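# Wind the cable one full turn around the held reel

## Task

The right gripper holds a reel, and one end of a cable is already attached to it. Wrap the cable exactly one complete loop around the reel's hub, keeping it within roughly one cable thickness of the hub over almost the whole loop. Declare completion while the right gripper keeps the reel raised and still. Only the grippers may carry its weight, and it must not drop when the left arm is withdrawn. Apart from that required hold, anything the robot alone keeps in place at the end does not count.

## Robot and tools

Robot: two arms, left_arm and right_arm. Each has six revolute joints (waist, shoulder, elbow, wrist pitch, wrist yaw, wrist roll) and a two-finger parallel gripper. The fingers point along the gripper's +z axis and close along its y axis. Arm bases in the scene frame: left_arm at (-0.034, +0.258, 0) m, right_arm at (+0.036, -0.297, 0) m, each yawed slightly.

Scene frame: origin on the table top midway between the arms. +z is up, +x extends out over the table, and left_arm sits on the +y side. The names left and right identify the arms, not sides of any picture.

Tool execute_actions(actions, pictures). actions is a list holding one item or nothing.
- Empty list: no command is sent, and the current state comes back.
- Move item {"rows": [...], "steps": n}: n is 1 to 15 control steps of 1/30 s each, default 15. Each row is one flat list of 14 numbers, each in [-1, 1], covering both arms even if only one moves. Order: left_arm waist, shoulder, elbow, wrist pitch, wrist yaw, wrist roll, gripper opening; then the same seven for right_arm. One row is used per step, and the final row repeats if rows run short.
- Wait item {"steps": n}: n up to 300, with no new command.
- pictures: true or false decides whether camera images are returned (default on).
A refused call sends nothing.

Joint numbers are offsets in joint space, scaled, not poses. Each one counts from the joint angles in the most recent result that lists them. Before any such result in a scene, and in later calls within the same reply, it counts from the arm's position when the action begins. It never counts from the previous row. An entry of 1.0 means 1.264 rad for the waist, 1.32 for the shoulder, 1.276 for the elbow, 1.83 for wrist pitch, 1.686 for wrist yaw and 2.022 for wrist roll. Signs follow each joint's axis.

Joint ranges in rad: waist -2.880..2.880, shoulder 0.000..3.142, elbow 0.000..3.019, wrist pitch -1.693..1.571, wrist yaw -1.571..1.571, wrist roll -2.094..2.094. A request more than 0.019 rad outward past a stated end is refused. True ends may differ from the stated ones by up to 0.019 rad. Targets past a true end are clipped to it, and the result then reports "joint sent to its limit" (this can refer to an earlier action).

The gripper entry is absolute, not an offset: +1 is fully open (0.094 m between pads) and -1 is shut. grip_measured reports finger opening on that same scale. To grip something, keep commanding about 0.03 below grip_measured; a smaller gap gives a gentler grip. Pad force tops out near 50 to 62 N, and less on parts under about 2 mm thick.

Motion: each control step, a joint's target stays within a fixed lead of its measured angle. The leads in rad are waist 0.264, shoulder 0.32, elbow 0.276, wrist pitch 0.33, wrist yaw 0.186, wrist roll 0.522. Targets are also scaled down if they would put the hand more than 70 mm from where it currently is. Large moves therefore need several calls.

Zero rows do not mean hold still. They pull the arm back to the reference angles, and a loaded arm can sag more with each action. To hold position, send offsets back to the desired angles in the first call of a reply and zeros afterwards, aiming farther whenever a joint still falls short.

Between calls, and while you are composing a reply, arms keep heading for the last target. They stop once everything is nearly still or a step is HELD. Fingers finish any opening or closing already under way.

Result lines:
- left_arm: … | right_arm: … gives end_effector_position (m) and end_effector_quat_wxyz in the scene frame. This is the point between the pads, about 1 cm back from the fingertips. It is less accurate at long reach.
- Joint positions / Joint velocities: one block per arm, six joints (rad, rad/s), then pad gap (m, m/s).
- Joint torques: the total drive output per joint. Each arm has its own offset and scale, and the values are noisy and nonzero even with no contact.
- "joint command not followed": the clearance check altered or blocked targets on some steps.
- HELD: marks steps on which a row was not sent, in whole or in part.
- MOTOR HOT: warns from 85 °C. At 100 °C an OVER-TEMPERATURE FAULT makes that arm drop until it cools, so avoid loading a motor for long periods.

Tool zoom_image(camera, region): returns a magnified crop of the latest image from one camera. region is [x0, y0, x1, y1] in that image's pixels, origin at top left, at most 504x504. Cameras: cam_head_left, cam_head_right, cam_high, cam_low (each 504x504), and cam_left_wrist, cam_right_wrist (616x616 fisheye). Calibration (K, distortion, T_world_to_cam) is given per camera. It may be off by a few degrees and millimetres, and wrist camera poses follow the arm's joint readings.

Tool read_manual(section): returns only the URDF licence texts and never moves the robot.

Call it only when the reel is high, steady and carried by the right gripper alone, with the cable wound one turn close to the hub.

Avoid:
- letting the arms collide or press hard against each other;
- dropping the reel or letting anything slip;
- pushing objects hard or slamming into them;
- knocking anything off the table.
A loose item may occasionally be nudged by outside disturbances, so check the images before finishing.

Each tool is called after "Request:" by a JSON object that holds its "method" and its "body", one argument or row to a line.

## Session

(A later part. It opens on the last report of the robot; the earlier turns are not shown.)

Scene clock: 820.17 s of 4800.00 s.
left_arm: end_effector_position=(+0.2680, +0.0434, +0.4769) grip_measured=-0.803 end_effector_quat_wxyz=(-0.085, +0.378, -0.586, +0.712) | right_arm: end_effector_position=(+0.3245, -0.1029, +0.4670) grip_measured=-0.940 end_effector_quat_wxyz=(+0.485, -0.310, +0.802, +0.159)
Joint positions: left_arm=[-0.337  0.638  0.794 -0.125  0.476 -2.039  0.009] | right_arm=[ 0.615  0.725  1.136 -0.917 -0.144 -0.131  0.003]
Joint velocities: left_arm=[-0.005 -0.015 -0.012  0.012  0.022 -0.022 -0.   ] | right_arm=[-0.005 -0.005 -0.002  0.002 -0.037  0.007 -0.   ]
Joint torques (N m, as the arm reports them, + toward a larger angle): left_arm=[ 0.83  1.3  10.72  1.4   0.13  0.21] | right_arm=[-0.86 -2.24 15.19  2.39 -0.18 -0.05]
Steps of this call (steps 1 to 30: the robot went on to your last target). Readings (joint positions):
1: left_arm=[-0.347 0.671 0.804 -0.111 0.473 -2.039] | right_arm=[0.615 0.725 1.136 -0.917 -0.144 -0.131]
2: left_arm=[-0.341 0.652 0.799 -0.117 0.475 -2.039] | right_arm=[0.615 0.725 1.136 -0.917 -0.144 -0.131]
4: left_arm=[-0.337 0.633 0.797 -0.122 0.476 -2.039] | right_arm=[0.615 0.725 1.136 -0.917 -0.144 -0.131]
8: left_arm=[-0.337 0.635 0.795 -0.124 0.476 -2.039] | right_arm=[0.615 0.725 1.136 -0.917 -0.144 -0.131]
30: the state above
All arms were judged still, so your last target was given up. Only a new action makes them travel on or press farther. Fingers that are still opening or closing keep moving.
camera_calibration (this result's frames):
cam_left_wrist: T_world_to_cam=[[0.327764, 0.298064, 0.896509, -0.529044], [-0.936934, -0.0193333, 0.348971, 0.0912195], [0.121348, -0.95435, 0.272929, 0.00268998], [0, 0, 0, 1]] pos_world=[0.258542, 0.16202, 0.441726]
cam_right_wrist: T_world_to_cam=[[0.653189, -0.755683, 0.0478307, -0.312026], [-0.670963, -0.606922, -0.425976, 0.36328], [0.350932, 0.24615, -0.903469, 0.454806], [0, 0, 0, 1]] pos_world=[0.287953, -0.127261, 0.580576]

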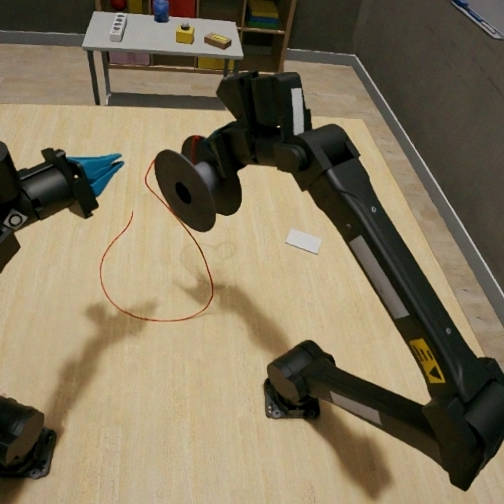

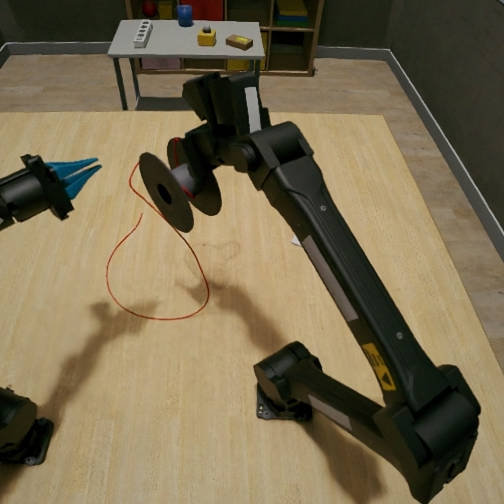

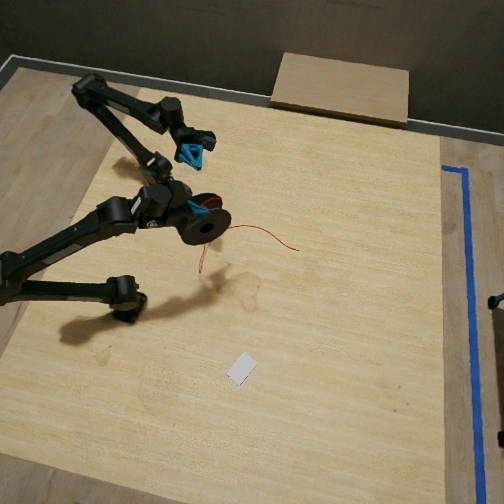

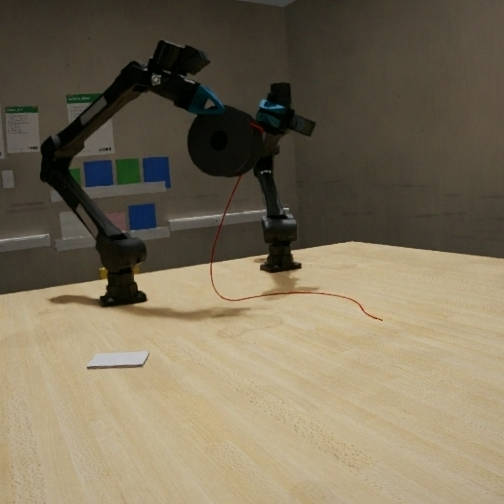

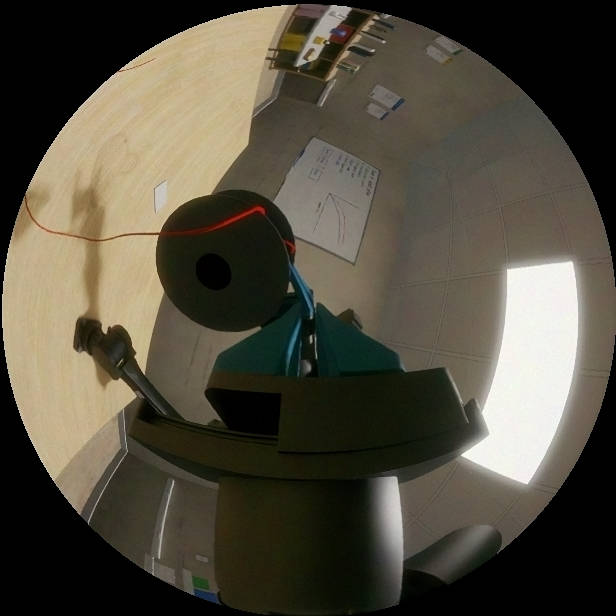

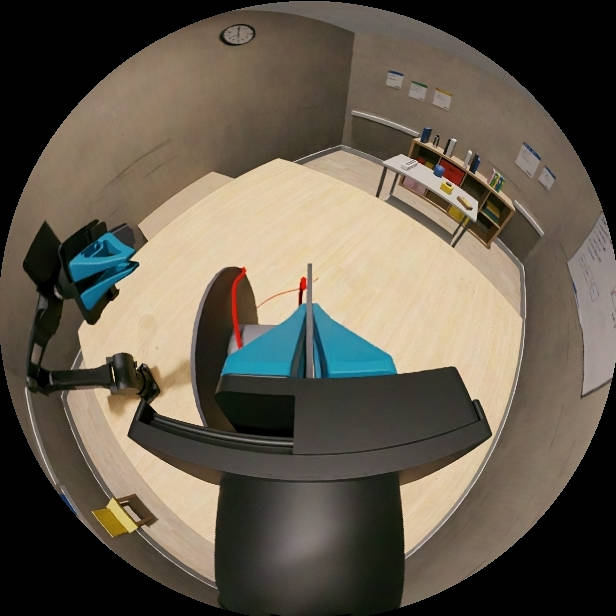

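Request:
{"method": "execute_actions", "body": {
  "actions": [
    {"rows":[[-0.0145,0.0017,-0.0298,0.0213,-0.0110,0.0667,-0.8,0,-0.008,0.03,0.008,0,0,-1],[-0.0290,0.0035,-0.0596,0.0426,-0.0219,0.1333,-0.8,0,-0.008,0.03,0.008,0,0,-1],[-0.0434,0.0052,-0.0893,0.0639,-0.0329,0.2,-0.8,0,-0.008,0.03,0.008,0,0,-1],[-0.0579,0.0070,-0.1191,0.0852,-0.0439,0.2667,-0.8,0,-0.008,0.03,0.008,0,0,-1],[-0.0724,0.0087,-0.1489,0.1065,-0.0549,0.3333,-0.8,0,-0.008,0.03,0.008,0,0,-1],[-0.0869,0.0104,-0.1787,0.1278,-0.0658,0.4,-0.8,0,-0.008,0.03,0.008,0,0,-1],[-0.1014,0.0122,-0.2085,0.1491,-0.0768,0.4667,-0.8,0,-0.008,0.03,0.008,0,0,-1],[-0.1158,0.0139,-0.2382,0.1703,-0.0878,0.5333,-0.8,0,-0.008,0.03,0.008,0,0,-1],[-0.1303,0.0157,-0.2680,0.1916,-0.0988,0.6,-0.8,0,-0.008,0.03,0.008,0,0,-1],[-0.1448,0.0174,-0.2978,0.2129,-0.1097,0.6667,-0.8,0,-0.008,0.03,0.008,0,0,-1],[-0.1593,0.0191,-0.3276,0.2342,-0.1207,0.7333,-0.8,0,-0.008,0.03,0.008,0,0,-1],[-0.1738,0.0209,-0.3574,0.2555,-0.1317,0.8,-0.8,0,-0.008,0.03,0.008,0,0,-1],[-0.1882,0.0226,-0.3871,0.2768,-0.1427,0.8667,-0.8,0,-0.008,0.03,0.008,0,0,-1],[-0.2027,0.0244,-0.4169,0.2981,-0.1536,0.9333,-0.8,0,-0.008,0.03,0.008,0,0,-1],[-0.2172,0.0261,-0.4467,0.3194,-0.1646,1.0,1,0,-0.008,0.03,0.008,0,0,-1]],"steps":15}
  ],
  "pictures": false
}}

Request:
{"method": "execute_actions", "body": {
  "actions": [
    {"steps":45}
  ]
}}

Scene clock: 940.67 s of 4800.00 s.
left_arm: end_effector_position=(+0.2356, +0.0128, +0.2719) grip_measured=-0.639 end_effector_quat_wxyz=(+0.480, +0.026, +0.714, -0.509) | right_arm: end_effector_position=(+0.3245, -0.1029, +0.4670) grip_measured=-0.940 end_effector_quat_wxyz=(+0.485, -0.310, +0.802, +0.159)
Joint positions: left_arm=[-0.57   0.664  0.289  0.353  0.216 -0.774  0.017] | right_arm=[ 0.615  0.725  1.136 -0.917 -0.144 -0.131  0.003]
Joint velocities: left_arm=[-0.513  0.054 -1.009  1.179 -0.476  2.821  0.422] | right_arm=[-0.015 -0.005  0.012  0.002 -0.037 -0.007  0.   ]
Joint torques (N m, as the arm reports them, + toward a larger angle): left_arm=[-0.4   1.28 10.45  2.8   0.08  0.22] | right_arm=[-0.81 -3.1  15.06  2.09 -0.22 -0.05]
Steps of this call (steps 1 to 180: nothing new was sent; then 114.00 s passed at rest; steps 181 to 195: all 15 steps of this action). Readings (joint positions):
181: left_arm=[-0.337 0.638 0.791 -0.122 0.469 -2.021] | right_arm=[0.615 0.725 1.136 -0.917 -0.144 -0.131]
182: left_arm=[-0.341 0.638 0.780 -0.105 0.454 -1.978] | right_arm=[0.615 0.725 1.136 -0.917 -0.144 -0.131]
184: left_arm=[-0.360 0.637 0.733 -0.044 0.418 -1.842] | right_arm=[0.615 0.725 1.136 -0.917 -0.144 -0.131]
188: left_arm=[-0.437 0.639 0.571 0.094 0.345 -1.460] | right_arm=[0.615 0.725 1.136 -0.917 -0.144 -0.131]
195: the state above

Scene clock: 942.17 s of 4800.00 s.
left_arm: end_effector_position=(+0.2193, +0.0125, +0.2428) grip_measured=+1.000 end_effector_quat_wxyz=(+0.628, +0.291, +0.654, -0.305) | right_arm: end_effector_position=(+0.3245, -0.1029, +0.4670) grip_measured=-0.940 end_effector_quat_wxyz=(+0.485, -0.310, +0.802, +0.159)
Joint positions: left_arm=[-0.605  0.667  0.208  0.434  0.201 -0.028  0.094] | right_arm=[ 0.615  0.725  1.136 -0.917 -0.144 -0.131  0.003]
Joint velocities: left_arm=[-0.015  0.005 -0.007  0.002  0.022  0.037  0.   ] | right_arm=[-0.005  0.015  0.002 -0.012 -0.037 -0.037 -0.002]
Joint torques (N m, as the arm reports them, + toward a larger angle): left_arm=[-0.32  1.48 11.73  3.07 -0.04  0.23] | right_arm=[-0.91 -2.22 15.18  2.22 -0.21 -0.08]
Steps of this call (steps 1 to 45: the robot went on to your last target). Readings (joint positions):
1: left_arm=[-0.585 0.666 0.256 0.384 0.207 -0.676] | right_arm=[0.615 0.725 1.136 -0.917 -0.144 -0.131]
2: left_arm=[-0.597 0.666 0.232 0.400 0.204 -0.577] | right_arm=[0.615 0.725 1.136 -0.917 -0.144 -0.131]
4: left_arm=[-0.605 0.667 0.209 0.411 0.203 -0.391] | right_arm=[0.615 0.725 1.136 -0.917 -0.144 -0.131]
8: left_arm=[-0.605 0.667 0.208 0.432 0.201 -0.175] | right_arm=[0.615 0.725 1.136 -0.917 -0.144 -0.131]
45: the state above
All arms were judged still, so your last target was given up. Only a new action makes them travel on or press farther. Fingers that are still opening or closing keep moving.
camera_calibration (this result's frames):
cam_left_wrist: T_world_to_cam=[[-0.761317, -0.647317, 0.0370982, 0.165394], [-0.407136, 0.43274, -0.804349, 0.284941], [0.504615, -0.627469, -0.592998, 0.165119], [0, 0, 0, 1]] pos_world=[0.158606, 0.0873642, 0.320972]
cam_right_wrist: T_world_to_cam=[[0.653189, -0.755683, 0.0478307, -0.312026], [-0.670963, -0.606922, -0.425976, 0.36328], [0.350932, 0.24615, -0.903469, 0.454806], [0, 0, 0, 1]] pos_world=[0.287953, -0.127261, 0.580576]

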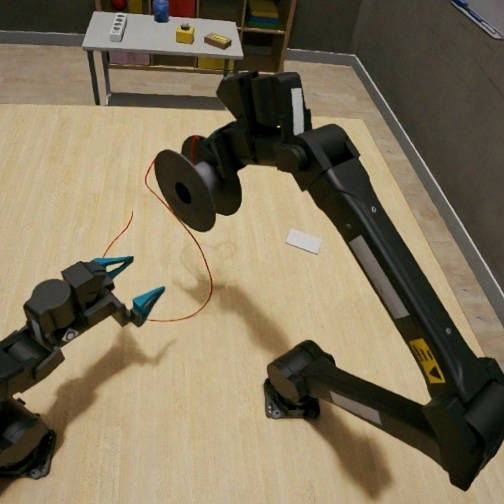

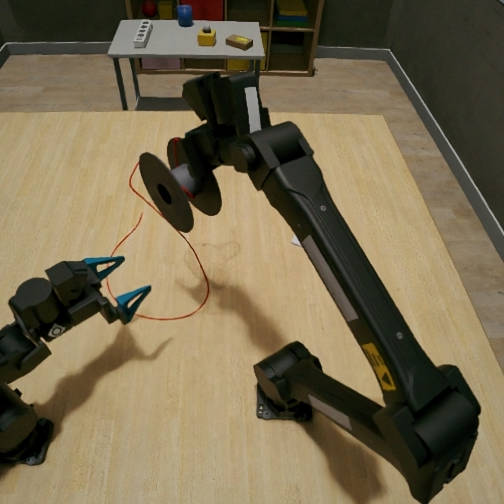

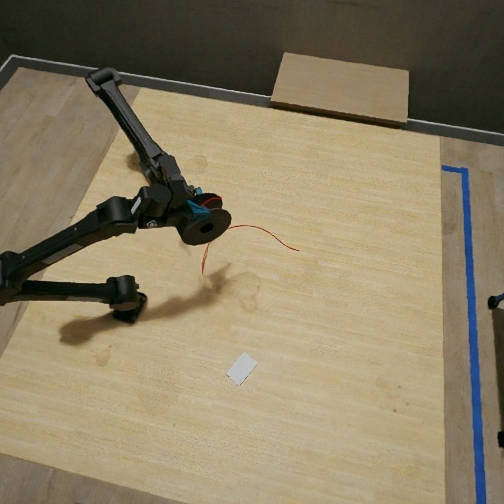

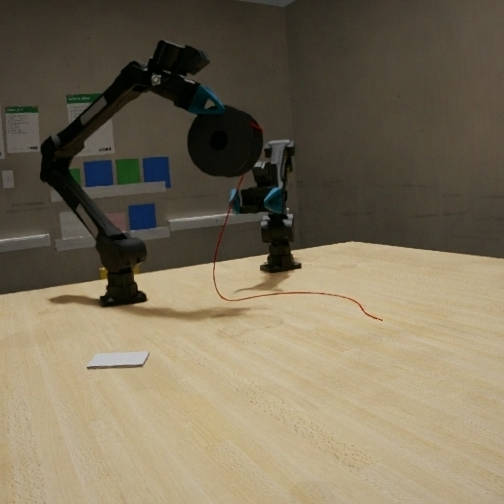

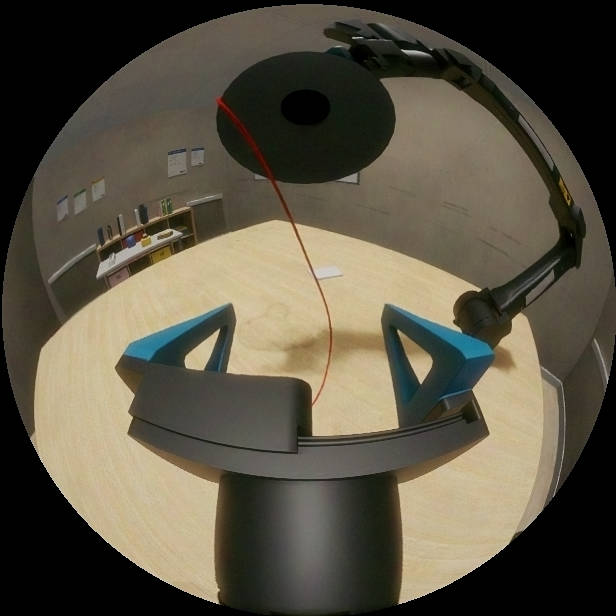

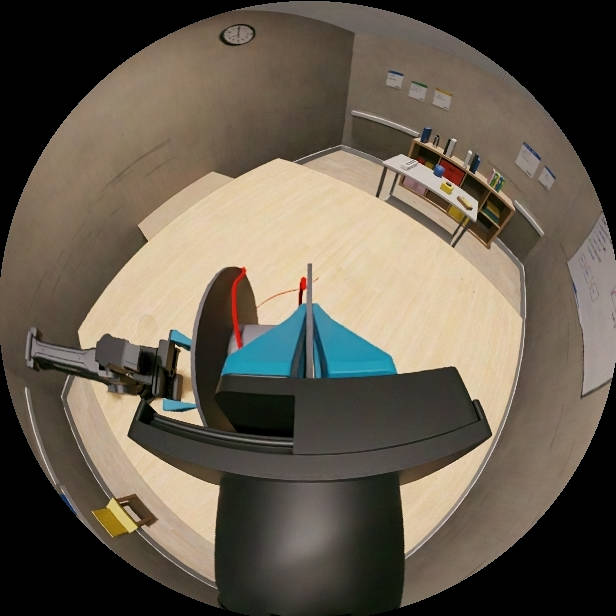

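Request:
{"method": "execute_actions", "body": {
  "actions": []
}}

Scene clock: 963.07 s of 4800.00 s.
left_arm: end_effector_position=(+0.2193, +0.0125, +0.2428) grip_measured=+1.000 end_effector_quat_wxyz=(+0.628, +0.291, +0.654, -0.305) | right_arm: end_effector_position=(+0.3245, -0.1029, +0.4670) grip_measured=-0.940 end_effector_quat_wxyz=(+0.485, -0.310, +0.802, +0.159)
Joint positions: left_arm=[-0.605  0.667  0.208  0.434  0.201 -0.028  0.094] | right_arm=[ 0.615  0.725  1.136 -0.917 -0.144 -0.131  0.003]
Joint velocities: left_arm=[-0.015  0.005  0.002 -0.012  0.022 -0.007  0.   ] | right_arm=[-0.005 -0.015 -0.012 -0.007 -0.007  0.051 -0.   ]
Joint torques (N m, as the arm reports them, + toward a larger angle): left_arm=[-0.29  1.44 11.73  3.08 -0.04  0.23] | right_arm=[-0.69 -2.07 15.05  2.34 -0.21 -0.03]
Steps of this call (steps 1 to 180: nothing new was sent; then 14.90 s passed at rest). Readings (joint positions):
1: left_arm=[-0.605 0.667 0.208 0.434 0.201 -0.028] | right_arm=[0.615 0.725 1.136 -0.917 -0.144 -0.131]
2: left_arm=[-0.605 0.667 0.208 0.434 0.201 -0.028] | right_arm=[0.615 0.725 1.136 -0.917 -0.144 -0.131]
4: left_arm=[-0.605 0.667 0.208 0.434 0.201 -0.028] | right_arm=[0.615 0.725 1.136 -0.917 -0.144 -0.131]
8: left_arm=[-0.605 0.667 0.208 0.434 0.201 -0.028] | right_arm=[0.615 0.725 1.136 -0.917 -0.144 -0.131]
180: the state above
camera_calibration (this result's frames):
cam_left_wrist: T_world_to_cam=[[-0.761317, -0.647317, 0.0370982, 0.165394], [-0.407136, 0.43274, -0.804349, 0.284941], [0.504615, -0.627469, -0.592998, 0.165119], [0, 0, 0, 1]] pos_world=[0.158606, 0.0873642, 0.320972]
cam_right_wrist: T_world_to_cam=[[0.653189, -0.755683, 0.0478307, -0.312026], [-0.670963, -0.606922, -0.425976, 0.36328], [0.350932, 0.24615, -0.903469, 0.454806], [0, 0, 0, 1]] pos_world=[0.287953, -0.127261, 0.580576]

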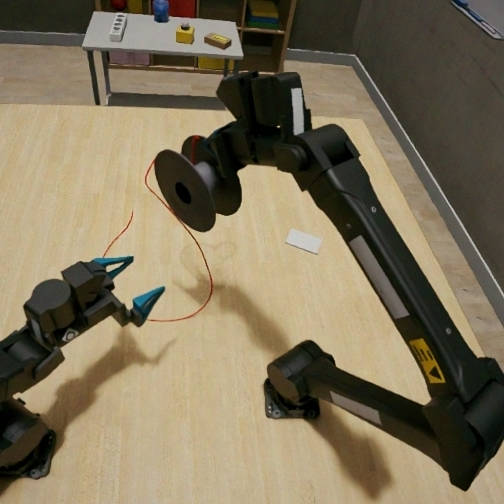

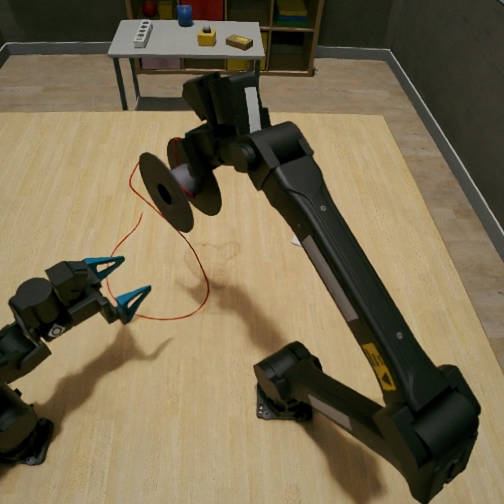

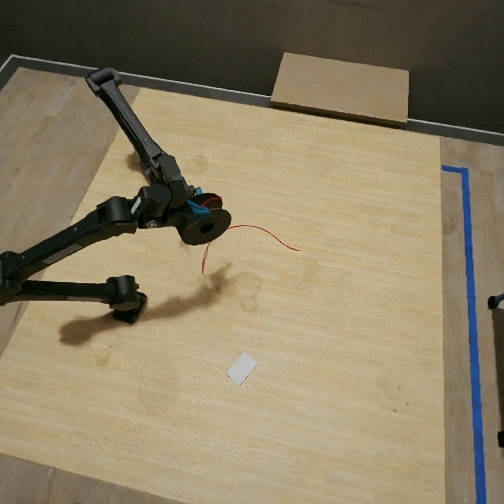

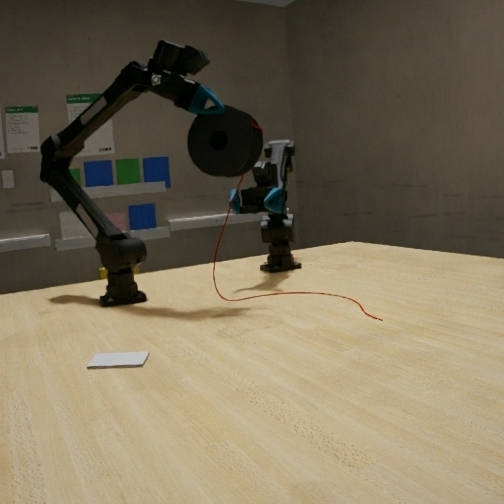

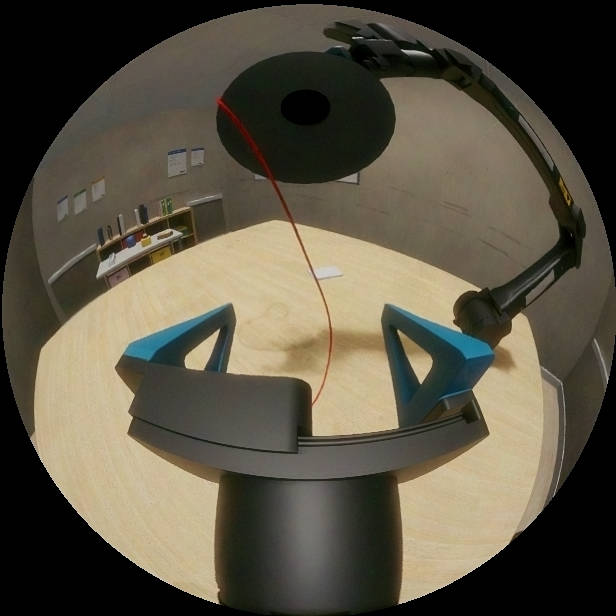

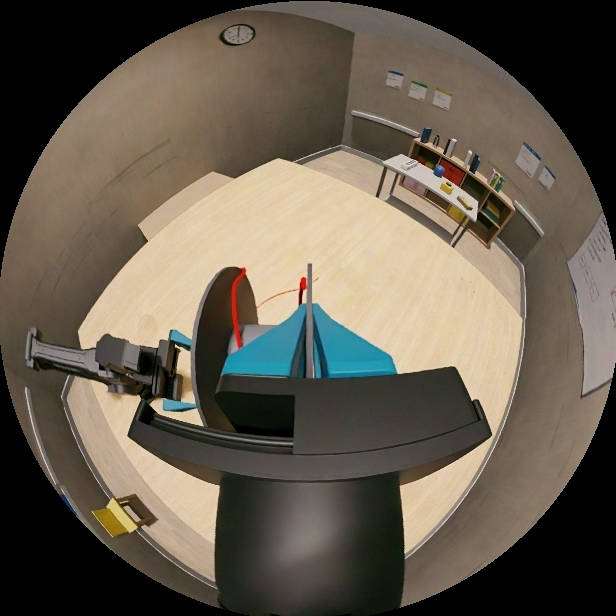

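Request:
{"method": "execute_actions", "body": {
  "actions": [
    {"rows":[
[-0.005,0.030,0.062,0.019,-0.004,0.001,1,0,-0.008,0.03,0.008,0,0,-1],
[-0.010,0.061,0.078,0.030,-0.007,0.002,1,0,-0.008,0.03,0.008,0,0,-1],
[-0.016,0.095,0.097,0.044,-0.011,0.003,1,0,-0.008,0.03,0.008,0,0,-1],
[-0.022,0.130,0.115,0.057,-0.015,0.004,1,0,-0.008,0.03,0.008,0,0,-1],
[-0.028,0.165,0.133,0.070,-0.019,0.005,1,0,-0.008,0.03,0.008,0,0,-1],
[-0.034,0.199,0.152,0.083,-0.023,0.006,1,0,-0.008,0.03,0.008,0,0,-1],
[-0.040,0.234,0.170,0.097,-0.028,0.008,1,0,-0.008,0.03,0.008,0,0,-1],
[-0.046,0.268,0.189,0.110,-0.032,0.009,1,0,-0.008,0.03,0.008,0,0,-1],
[-0.052,0.303,0.207,0.123,-0.036,0.010,1,0,-0.008,0.03,0.008,0,0,-1],
[-0.057,0.333,0.223,0.135,-0.039,0.011,1,0,-0.008,0.03,0.008,0,0,-1],
[-0.062,0.364,0.239,0.146,-0.043,0.012,1,0,-0.008,0.03,0.008,0,0,-1],
[-0.067,0.390,0.253,0.156,-0.046,0.013,1,0,-0.008,0.03,0.008,0,0,-1],
[-0.070,0.411,0.265,0.165,-0.048,0.013,1,0,-0.008,0.03,0.008,0,0,-1],
[-0.073,0.424,0.271,0.170,-0.050,0.014,1,0,-0.008,0.03,0.008,0,0,-1],
[-0.074,0.433,0.276,0.173,-0.051,0.014,1,0,-0.008,0.03,0.008,0,0,-1]
],"steps":15}
  ],
  "pictures": false
}}

Request:
{"method": "execute_actions", "body": {
  "actions": [
    {"steps":35}
  ]
}}

Scene clock: 991.53 s of 4800.00 s.
left_arm: end_effector_position=(+0.3094, -0.0894, +0.2650) grip_measured=+1.000 end_effector_quat_wxyz=(+0.642, +0.291, +0.641, -0.303) | right_arm: end_effector_position=(+0.3245, -0.1029, +0.4670) grip_measured=-0.940 end_effector_quat_wxyz=(+0.485, -0.310, +0.802, +0.159)
Joint positions: left_arm=[-0.683  1.208  0.51   0.707  0.119 -0.016  0.094] | right_arm=[ 0.615  0.725  1.136 -0.917 -0.144 -0.131  0.003]
Joint velocities: left_arm=[-0.132  0.689  0.295  0.291 -0.037  0.022  0.   ] | right_arm=[-0.005 -0.005  0.007  0.012 -0.007 -0.066  0.   ]
Joint torques (N m, as the arm reports them, + toward a larger angle): left_arm=[-0.55 -6.58 11.87  2.86 -0.07  0.22] | right_arm=[ 0.14 -2.44 15.23  2.26 -0.22 -0.02]
Steps of this call (steps 1 to 180: nothing new was sent; then 21.97 s passed at rest; steps 181 to 195: all 15 steps of this action). Readings (joint positions):
181: left_arm=[-0.605 0.670 0.209 0.436 0.199 -0.028] | right_arm=[0.615 0.725 1.136 -0.917 -0.144 -0.131]
182: left_arm=[-0.605 0.679 0.213 0.442 0.195 -0.028] | right_arm=[0.615 0.725 1.136 -0.917 -0.144 -0.131]
184: left_arm=[-0.609 0.730 0.237 0.473 0.183 -0.028] | right_arm=[0.615 0.725 1.136 -0.917 -0.144 -0.131]
188: left_arm=[-0.635 0.924 0.345 0.564 0.155 -0.026] | right_arm=[0.615 0.725 1.136 -0.917 -0.144 -0.131]
195: the state above

Scene clock: 992.70 s of 4800.00 s.
left_arm: end_effector_position=(+0.3131, -0.0961, +0.2585) grip_measured=+1.000 end_effector_quat_wxyz=(+0.640, +0.295, +0.642, -0.302) | right_arm: end_effector_position=(+0.3245, -0.1029, +0.4670) grip_measured=-0.940 end_effector_quat_wxyz=(+0.485, -0.310, +0.802, +0.159)
Joint positions: left_arm=[-0.688  1.244  0.52   0.726  0.117 -0.011  0.094] | right_arm=[ 0.615  0.725  1.136 -0.917 -0.144 -0.131  0.003]
Joint velocities: left_arm=[ 0.005 -0.005 -0.002  0.017 -0.007  0.007  0.   ] | right_arm=[-0.005 -0.005  0.002 -0.007  0.007 -0.037  0.   ]
Joint torques (N m, as the arm reports them, + toward a larger angle): left_arm=[-0.69 -6.43 12.29  3.1  -0.05  0.22] | right_arm=[-0.89 -3.45 15.27  2.32 -0.21 -0.07]
Steps of this call (steps 1 to 30: the robot went on to your last target; steps 31 to 35: nothing new was sent). Readings (joint positions):
1: left_arm=[-0.686 1.227 0.517 0.714 0.118 -0.015] | right_arm=[0.615 0.725 1.136 -0.917 -0.144 -0.131]
2: left_arm=[-0.688 1.239 0.520 0.718 0.118 -0.014] | right_arm=[0.615 0.725 1.136 -0.917 -0.144 -0.131]
4: left_arm=[-0.688 1.244 0.520 0.719 0.117 -0.013] | right_arm=[0.615 0.725 1.136 -0.917 -0.144 -0.131]
8: left_arm=[-0.688 1.244 0.520 0.726 0.117 -0.011] | right_arm=[0.615 0.725 1.136 -0.917 -0.144 -0.131]
35: the state above
All arms were judged still, so your last target was given up. Only a new action makes them travel on or press farther. Fingers that are still opening or closing keep moving.
camera_calibration (this result's frames):
cam_left_wrist: T_world_to_cam=[[-0.761838, -0.647606, 0.0144584, 0.171873], [-0.379326, 0.427921, -0.820363, 0.377658], [0.525085, -0.630469, -0.57166, 0.046727], [0, 0, 0, 1]] pos_world=[0.249659, -0.0208415, 0.334044]
cam_right_wrist: T_world_to_cam=[[0.653189, -0.755683, 0.0478307, -0.312026], [-0.670963, -0.606922, -0.425976, 0.36328], [0.350932, 0.24615, -0.903469, 0.454806], [0, 0, 0, 1]] pos_world=[0.287953, -0.127261, 0.580576]

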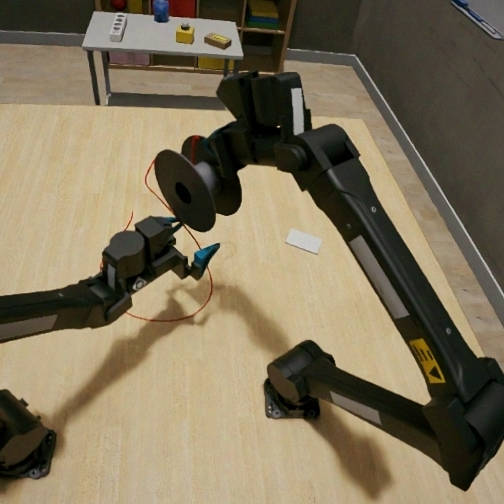

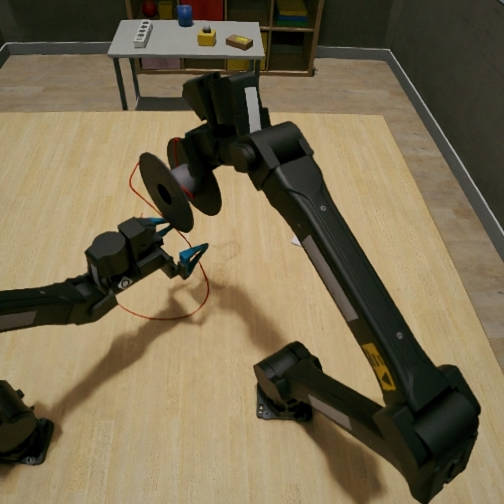

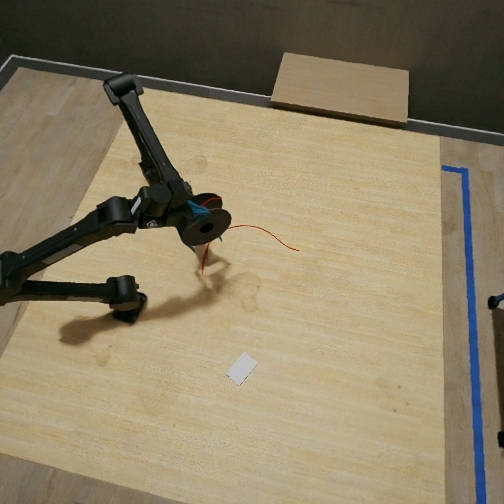

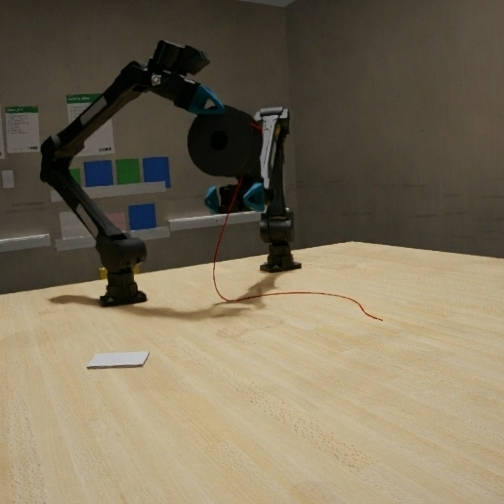

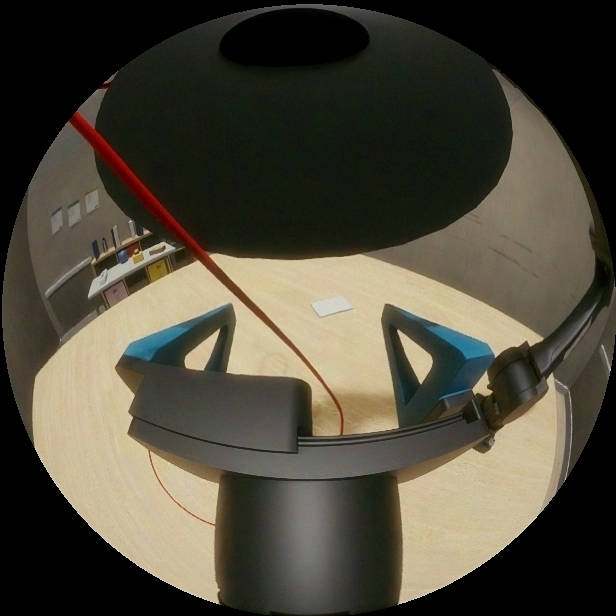

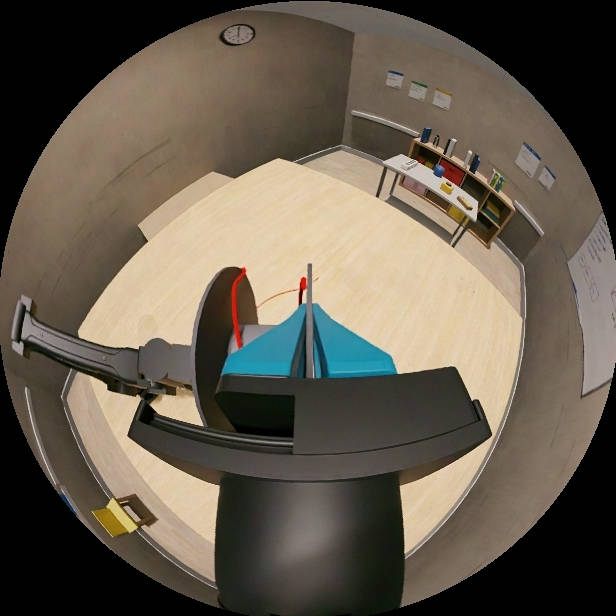

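Request:
{"method": "zoom_image", "body": {
  "camera": "cam_head_left",
  "region": [90, 130, 270, 330]
}}

Request:
{"method": "zoom_image", "body": {
  "camera": "cam_low",
  "region": [170, 90, 310, 310]
}}

Region (90, 130, 270, 330) of cam_head_left's 504x504 image, scaled by 2.520, with more detail than that image has; it fills the left 454 columns of this view, and the rest is white.

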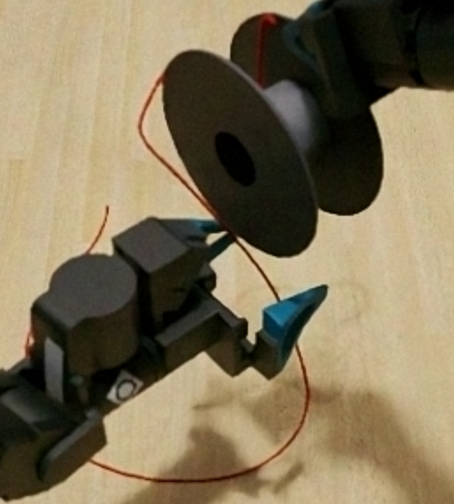

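Region (170, 90, 310, 310) of cam_low's 504x504 image, scaled by 2.291, with more detail than that image has; it fills the left 321 columns of this view, and the rest is white.

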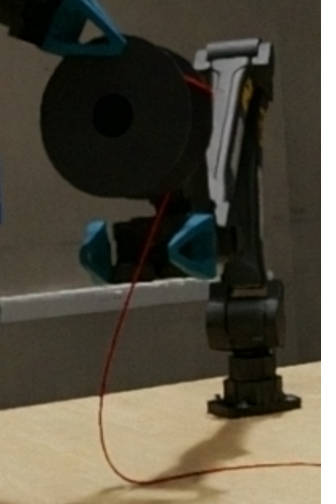

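Request:
{"method": "zoom_image", "body": {
  "camera": "cam_left_wrist",
  "region": [150, 200, 460, 470]
}}

Request:
{"method": "zoom_image", "body": {
  "camera": "cam_head_right",
  "region": [90, 150, 260, 330]
}}

Region (150, 200, 460, 470) of cam_left_wrist's 616x616 image, scaled by 1.626, with more detail than that image has; it fills the top 439 rows of this view, and the rest is white.

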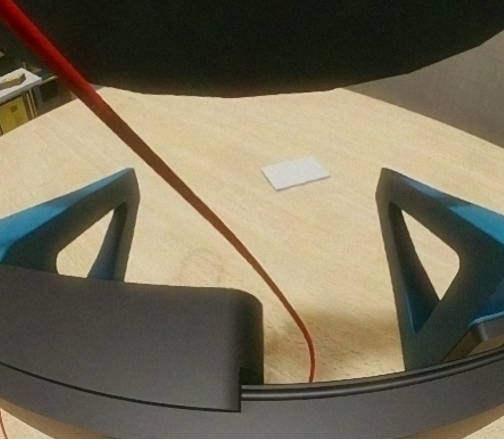

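Region (90, 150, 260, 330) of cam_head_right's 504x504 image, scaled by 2.800, with more detail than that image has.

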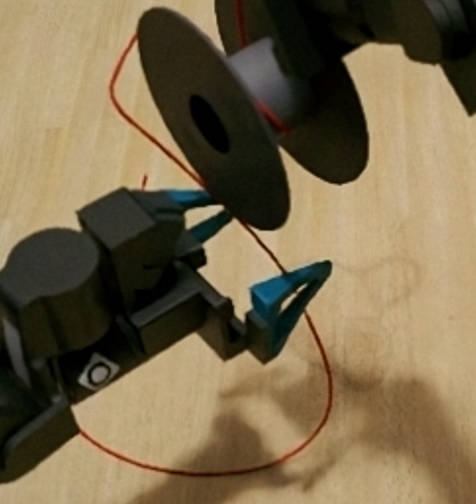

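Request:
{"method": "execute_actions", "body": {
  "actions": [
    {"rows":[
[-0.001,0.005,0.036,0.013,0,0.002,1,0,-0.008,0.03,0.008,0,0,-1],
[-0.002,0.010,0.040,0.014,-0.001,0.003,1,0,-0.008,0.03,0.008,0,0,-1],
[-0.002,0.015,0.045,0.015,-0.001,0.004,1,0,-0.008,0.03,0.008,0,0,-1],
[-0.003,0.020,0.049,0.016,-0.002,0.005,1,0,-0.008,0.03,0.008,0,0,-1],
[-0.003,0.025,0.053,0.017,-0.002,0.005,1,0,-0.008,0.03,0.008,0,0,-1],
[-0.004,0.030,0.057,0.018,-0.003,0.005,0.8,0,-0.008,0.03,0.008,0,0,-1],
[-0.004,0.030,0.058,0.018,-0.003,0.005,0.55,0,-0.008,0.03,0.008,0,0,-1],
[-0.004,0.030,0.058,0.018,-0.003,0.005,0.3,0,-0.008,0.03,0.008,0,0,-1],
[-0.004,0.030,0.058,0.018,-0.003,0.005,0.05,0,-0.008,0.03,0.008,0,0,-1],
[-0.004,0.030,0.058,0.018,-0.003,0.005,-0.2,0,-0.008,0.03,0.008,0,0,-1],
[-0.004,0.030,0.058,0.018,-0.003,0.005,-0.45,0,-0.008,0.03,0.008,0,0,-1],
[-0.004,0.030,0.058,0.018,-0.003,0.005,-0.65,0,-0.008,0.03,0.008,0,0,-1],
[-0.004,0.030,0.058,0.018,-0.003,0.005,-0.8,0,-0.008,0.03,0.008,0,0,-1],
[-0.004,0.030,0.058,0.018,-0.003,0.005,-0.92,0,-0.008,0.03,0.008,0,0,-1],
[-0.004,0.030,0.058,0.018,-0.003,0.005,-0.98,0,-0.008,0.03,0.008,0,0,-1]
],"steps":15}
  ],
  "pictures": false
}}

Request:
{"method": "execute_actions", "body": {
  "actions": [
    {"steps":30}
  ]
}}

Scene clock: 1074.87 s of 4800.00 s.
left_arm: end_effector_position=(+0.3199, -0.1018, +0.2613) grip_measured=-0.941 end_effector_quat_wxyz=(+0.643, +0.293, +0.640, -0.302) | right_arm: end_effector_position=(+0.3245, -0.1029, +0.4670) grip_measured=-0.940 end_effector_quat_wxyz=(+0.485, -0.310, +0.802, +0.159)
Joint positions: left_arm=[-0.688  1.268  0.543  0.734  0.114 -0.011  0.003] | right_arm=[ 0.615  0.725  1.136 -0.917 -0.144 -0.131  0.003]
Joint velocities: left_arm=[-0.005 -0.005  0.012  0.012  0.007 -0.022 -0.073] | right_arm=[-0.015  0.005  0.007 -0.012 -0.037  0.037 -0.001]
Joint torques (N m, as the arm reports them, + toward a larger angle): left_arm=[-0.23 -4.79 13.18  3.08 -0.04  0.22] | right_arm=[-0.99 -2.8  15.01  2.19 -0.18 -0.07]
Steps of this call (steps 1 to 180: nothing new was sent; then 75.67 s passed at rest; steps 181 to 195: all 15 steps of this action). Readings (joint positions):
181: left_arm=[-0.688 1.244 0.520 0.726 0.117 -0.011] | right_arm=[0.615 0.725 1.136 -0.917 -0.144 -0.131]
182: left_arm=[-0.688 1.244 0.520 0.726 0.117 -0.011] | right_arm=[0.615 0.725 1.136 -0.917 -0.144 -0.131]
184: left_arm=[-0.688 1.245 0.521 0.727 0.117 -0.011] | right_arm=[0.615 0.725 1.136 -0.917 -0.144 -0.131]
188: left_arm=[-0.688 1.260 0.535 0.733 0.114 -0.011] | right_arm=[0.615 0.725 1.136 -0.917 -0.144 -0.131]
195: the state above

Scene clock: 1075.87 s of 4800.00 s.
left_arm: end_effector_position=(+0.3199, -0.1018, +0.2614) grip_measured=-0.971 end_effector_quat_wxyz=(+0.643, +0.293, +0.640, -0.302) | right_arm: end_effector_position=(+0.3245, -0.1029, +0.4670) grip_measured=-0.940 end_effector_quat_wxyz=(+0.485, -0.310, +0.802, +0.159)
Joint positions: left_arm=[-0.688  1.268  0.543  0.734  0.114 -0.011  0.001] | right_arm=[ 0.615  0.725  1.136 -0.917 -0.144 -0.131  0.003]
Joint velocities: left_arm=[-0.015  0.005 -0.012 -0.017  0.007 -0.081 -0.   ] | right_arm=[-0.015  0.005 -0.002 -0.012  0.037 -0.022 -0.001]
Joint torques (N m, as the arm reports them, + toward a larger angle): left_arm=[-0.34 -5.2  13.2   3.07 -0.03  0.21] | right_arm=[-0.77 -2.29 15.27  2.11 -0.22 -0.03]
Steps of this call (steps 1 to 15: the robot went on to your last target; steps 16 to 30: nothing new was sent). Readings (joint positions):
1: left_arm=[-0.688 1.268 0.543 0.734 0.114 -0.011] | right_arm=[0.615 0.725 1.136 -0.917 -0.144 -0.131]
2: left_arm=[-0.688 1.268 0.543 0.734 0.114 -0.011] | right_arm=[0.615 0.725 1.136 -0.917 -0.144 -0.131]
4: left_arm=[-0.688 1.268 0.543 0.734 0.114 -0.011] | right_arm=[0.615 0.725 1.136 -0.917 -0.144 -0.131]
8: left_arm=[-0.688 1.268 0.543 0.734 0.114 -0.011] | right_arm=[0.615 0.725 1.136 -0.917 -0.144 -0.131]
30: the state above
All arms were judged still, so your last target was given up. Only a new action makes them travel on or press farther. Fingers that are still opening or closing keep moving.
camera_calibration (this result's frames):
cam_left_wrist: T_world_to_cam=[[-0.759937, -0.649854, 0.0136291, 0.172727], [-0.376057, 0.422463, -0.824685, 0.384587], [0.530168, -0.631834, -0.565427, 0.0378167], [0, 0, 0, 1]] pos_world=[0.255839, -0.0263324, 0.336191]
cam_right_wrist: T_world_to_cam=[[0.653189, -0.755683, 0.0478307, -0.312026], [-0.670963, -0.606922, -0.425976, 0.36328], [0.350932, 0.24615, -0.903469, 0.454806], [0, 0, 0, 1]] pos_world=[0.287953, -0.127261, 0.580576]

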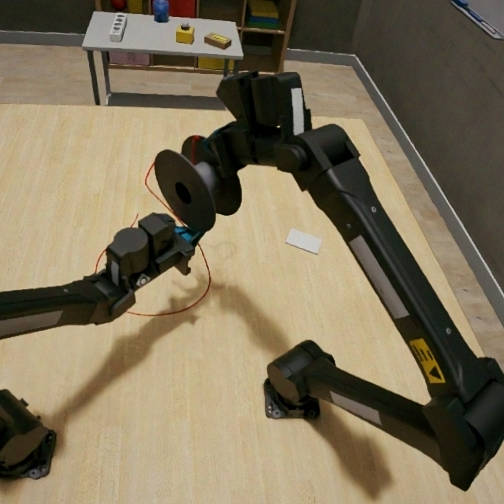

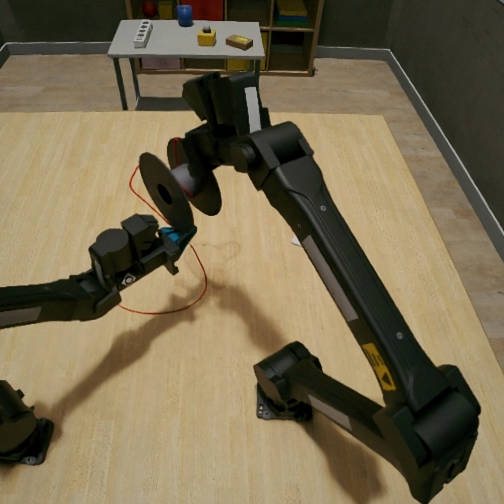

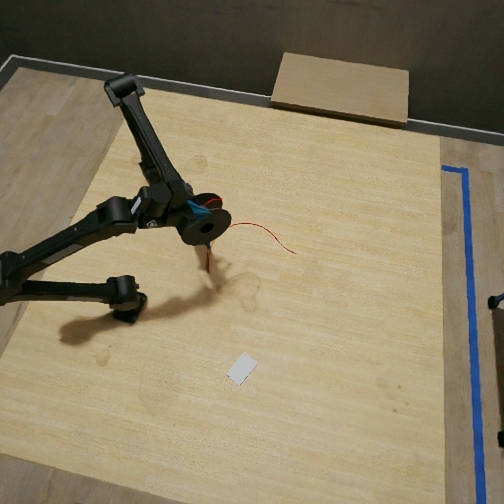

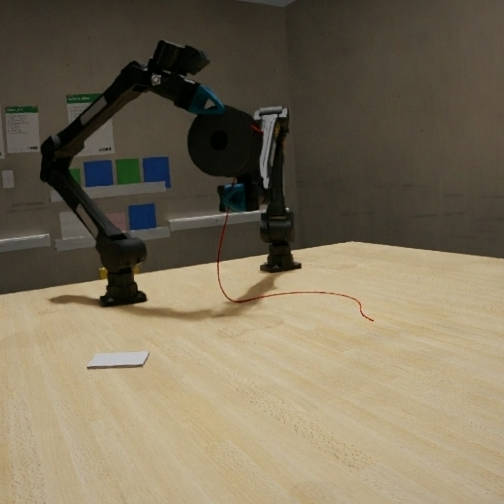

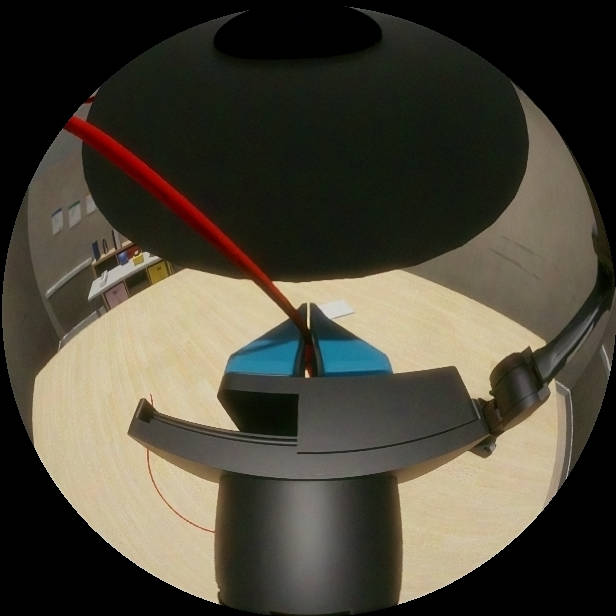

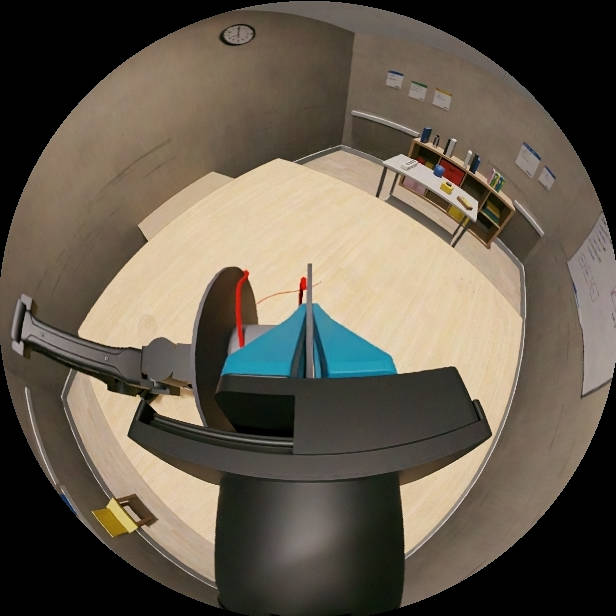

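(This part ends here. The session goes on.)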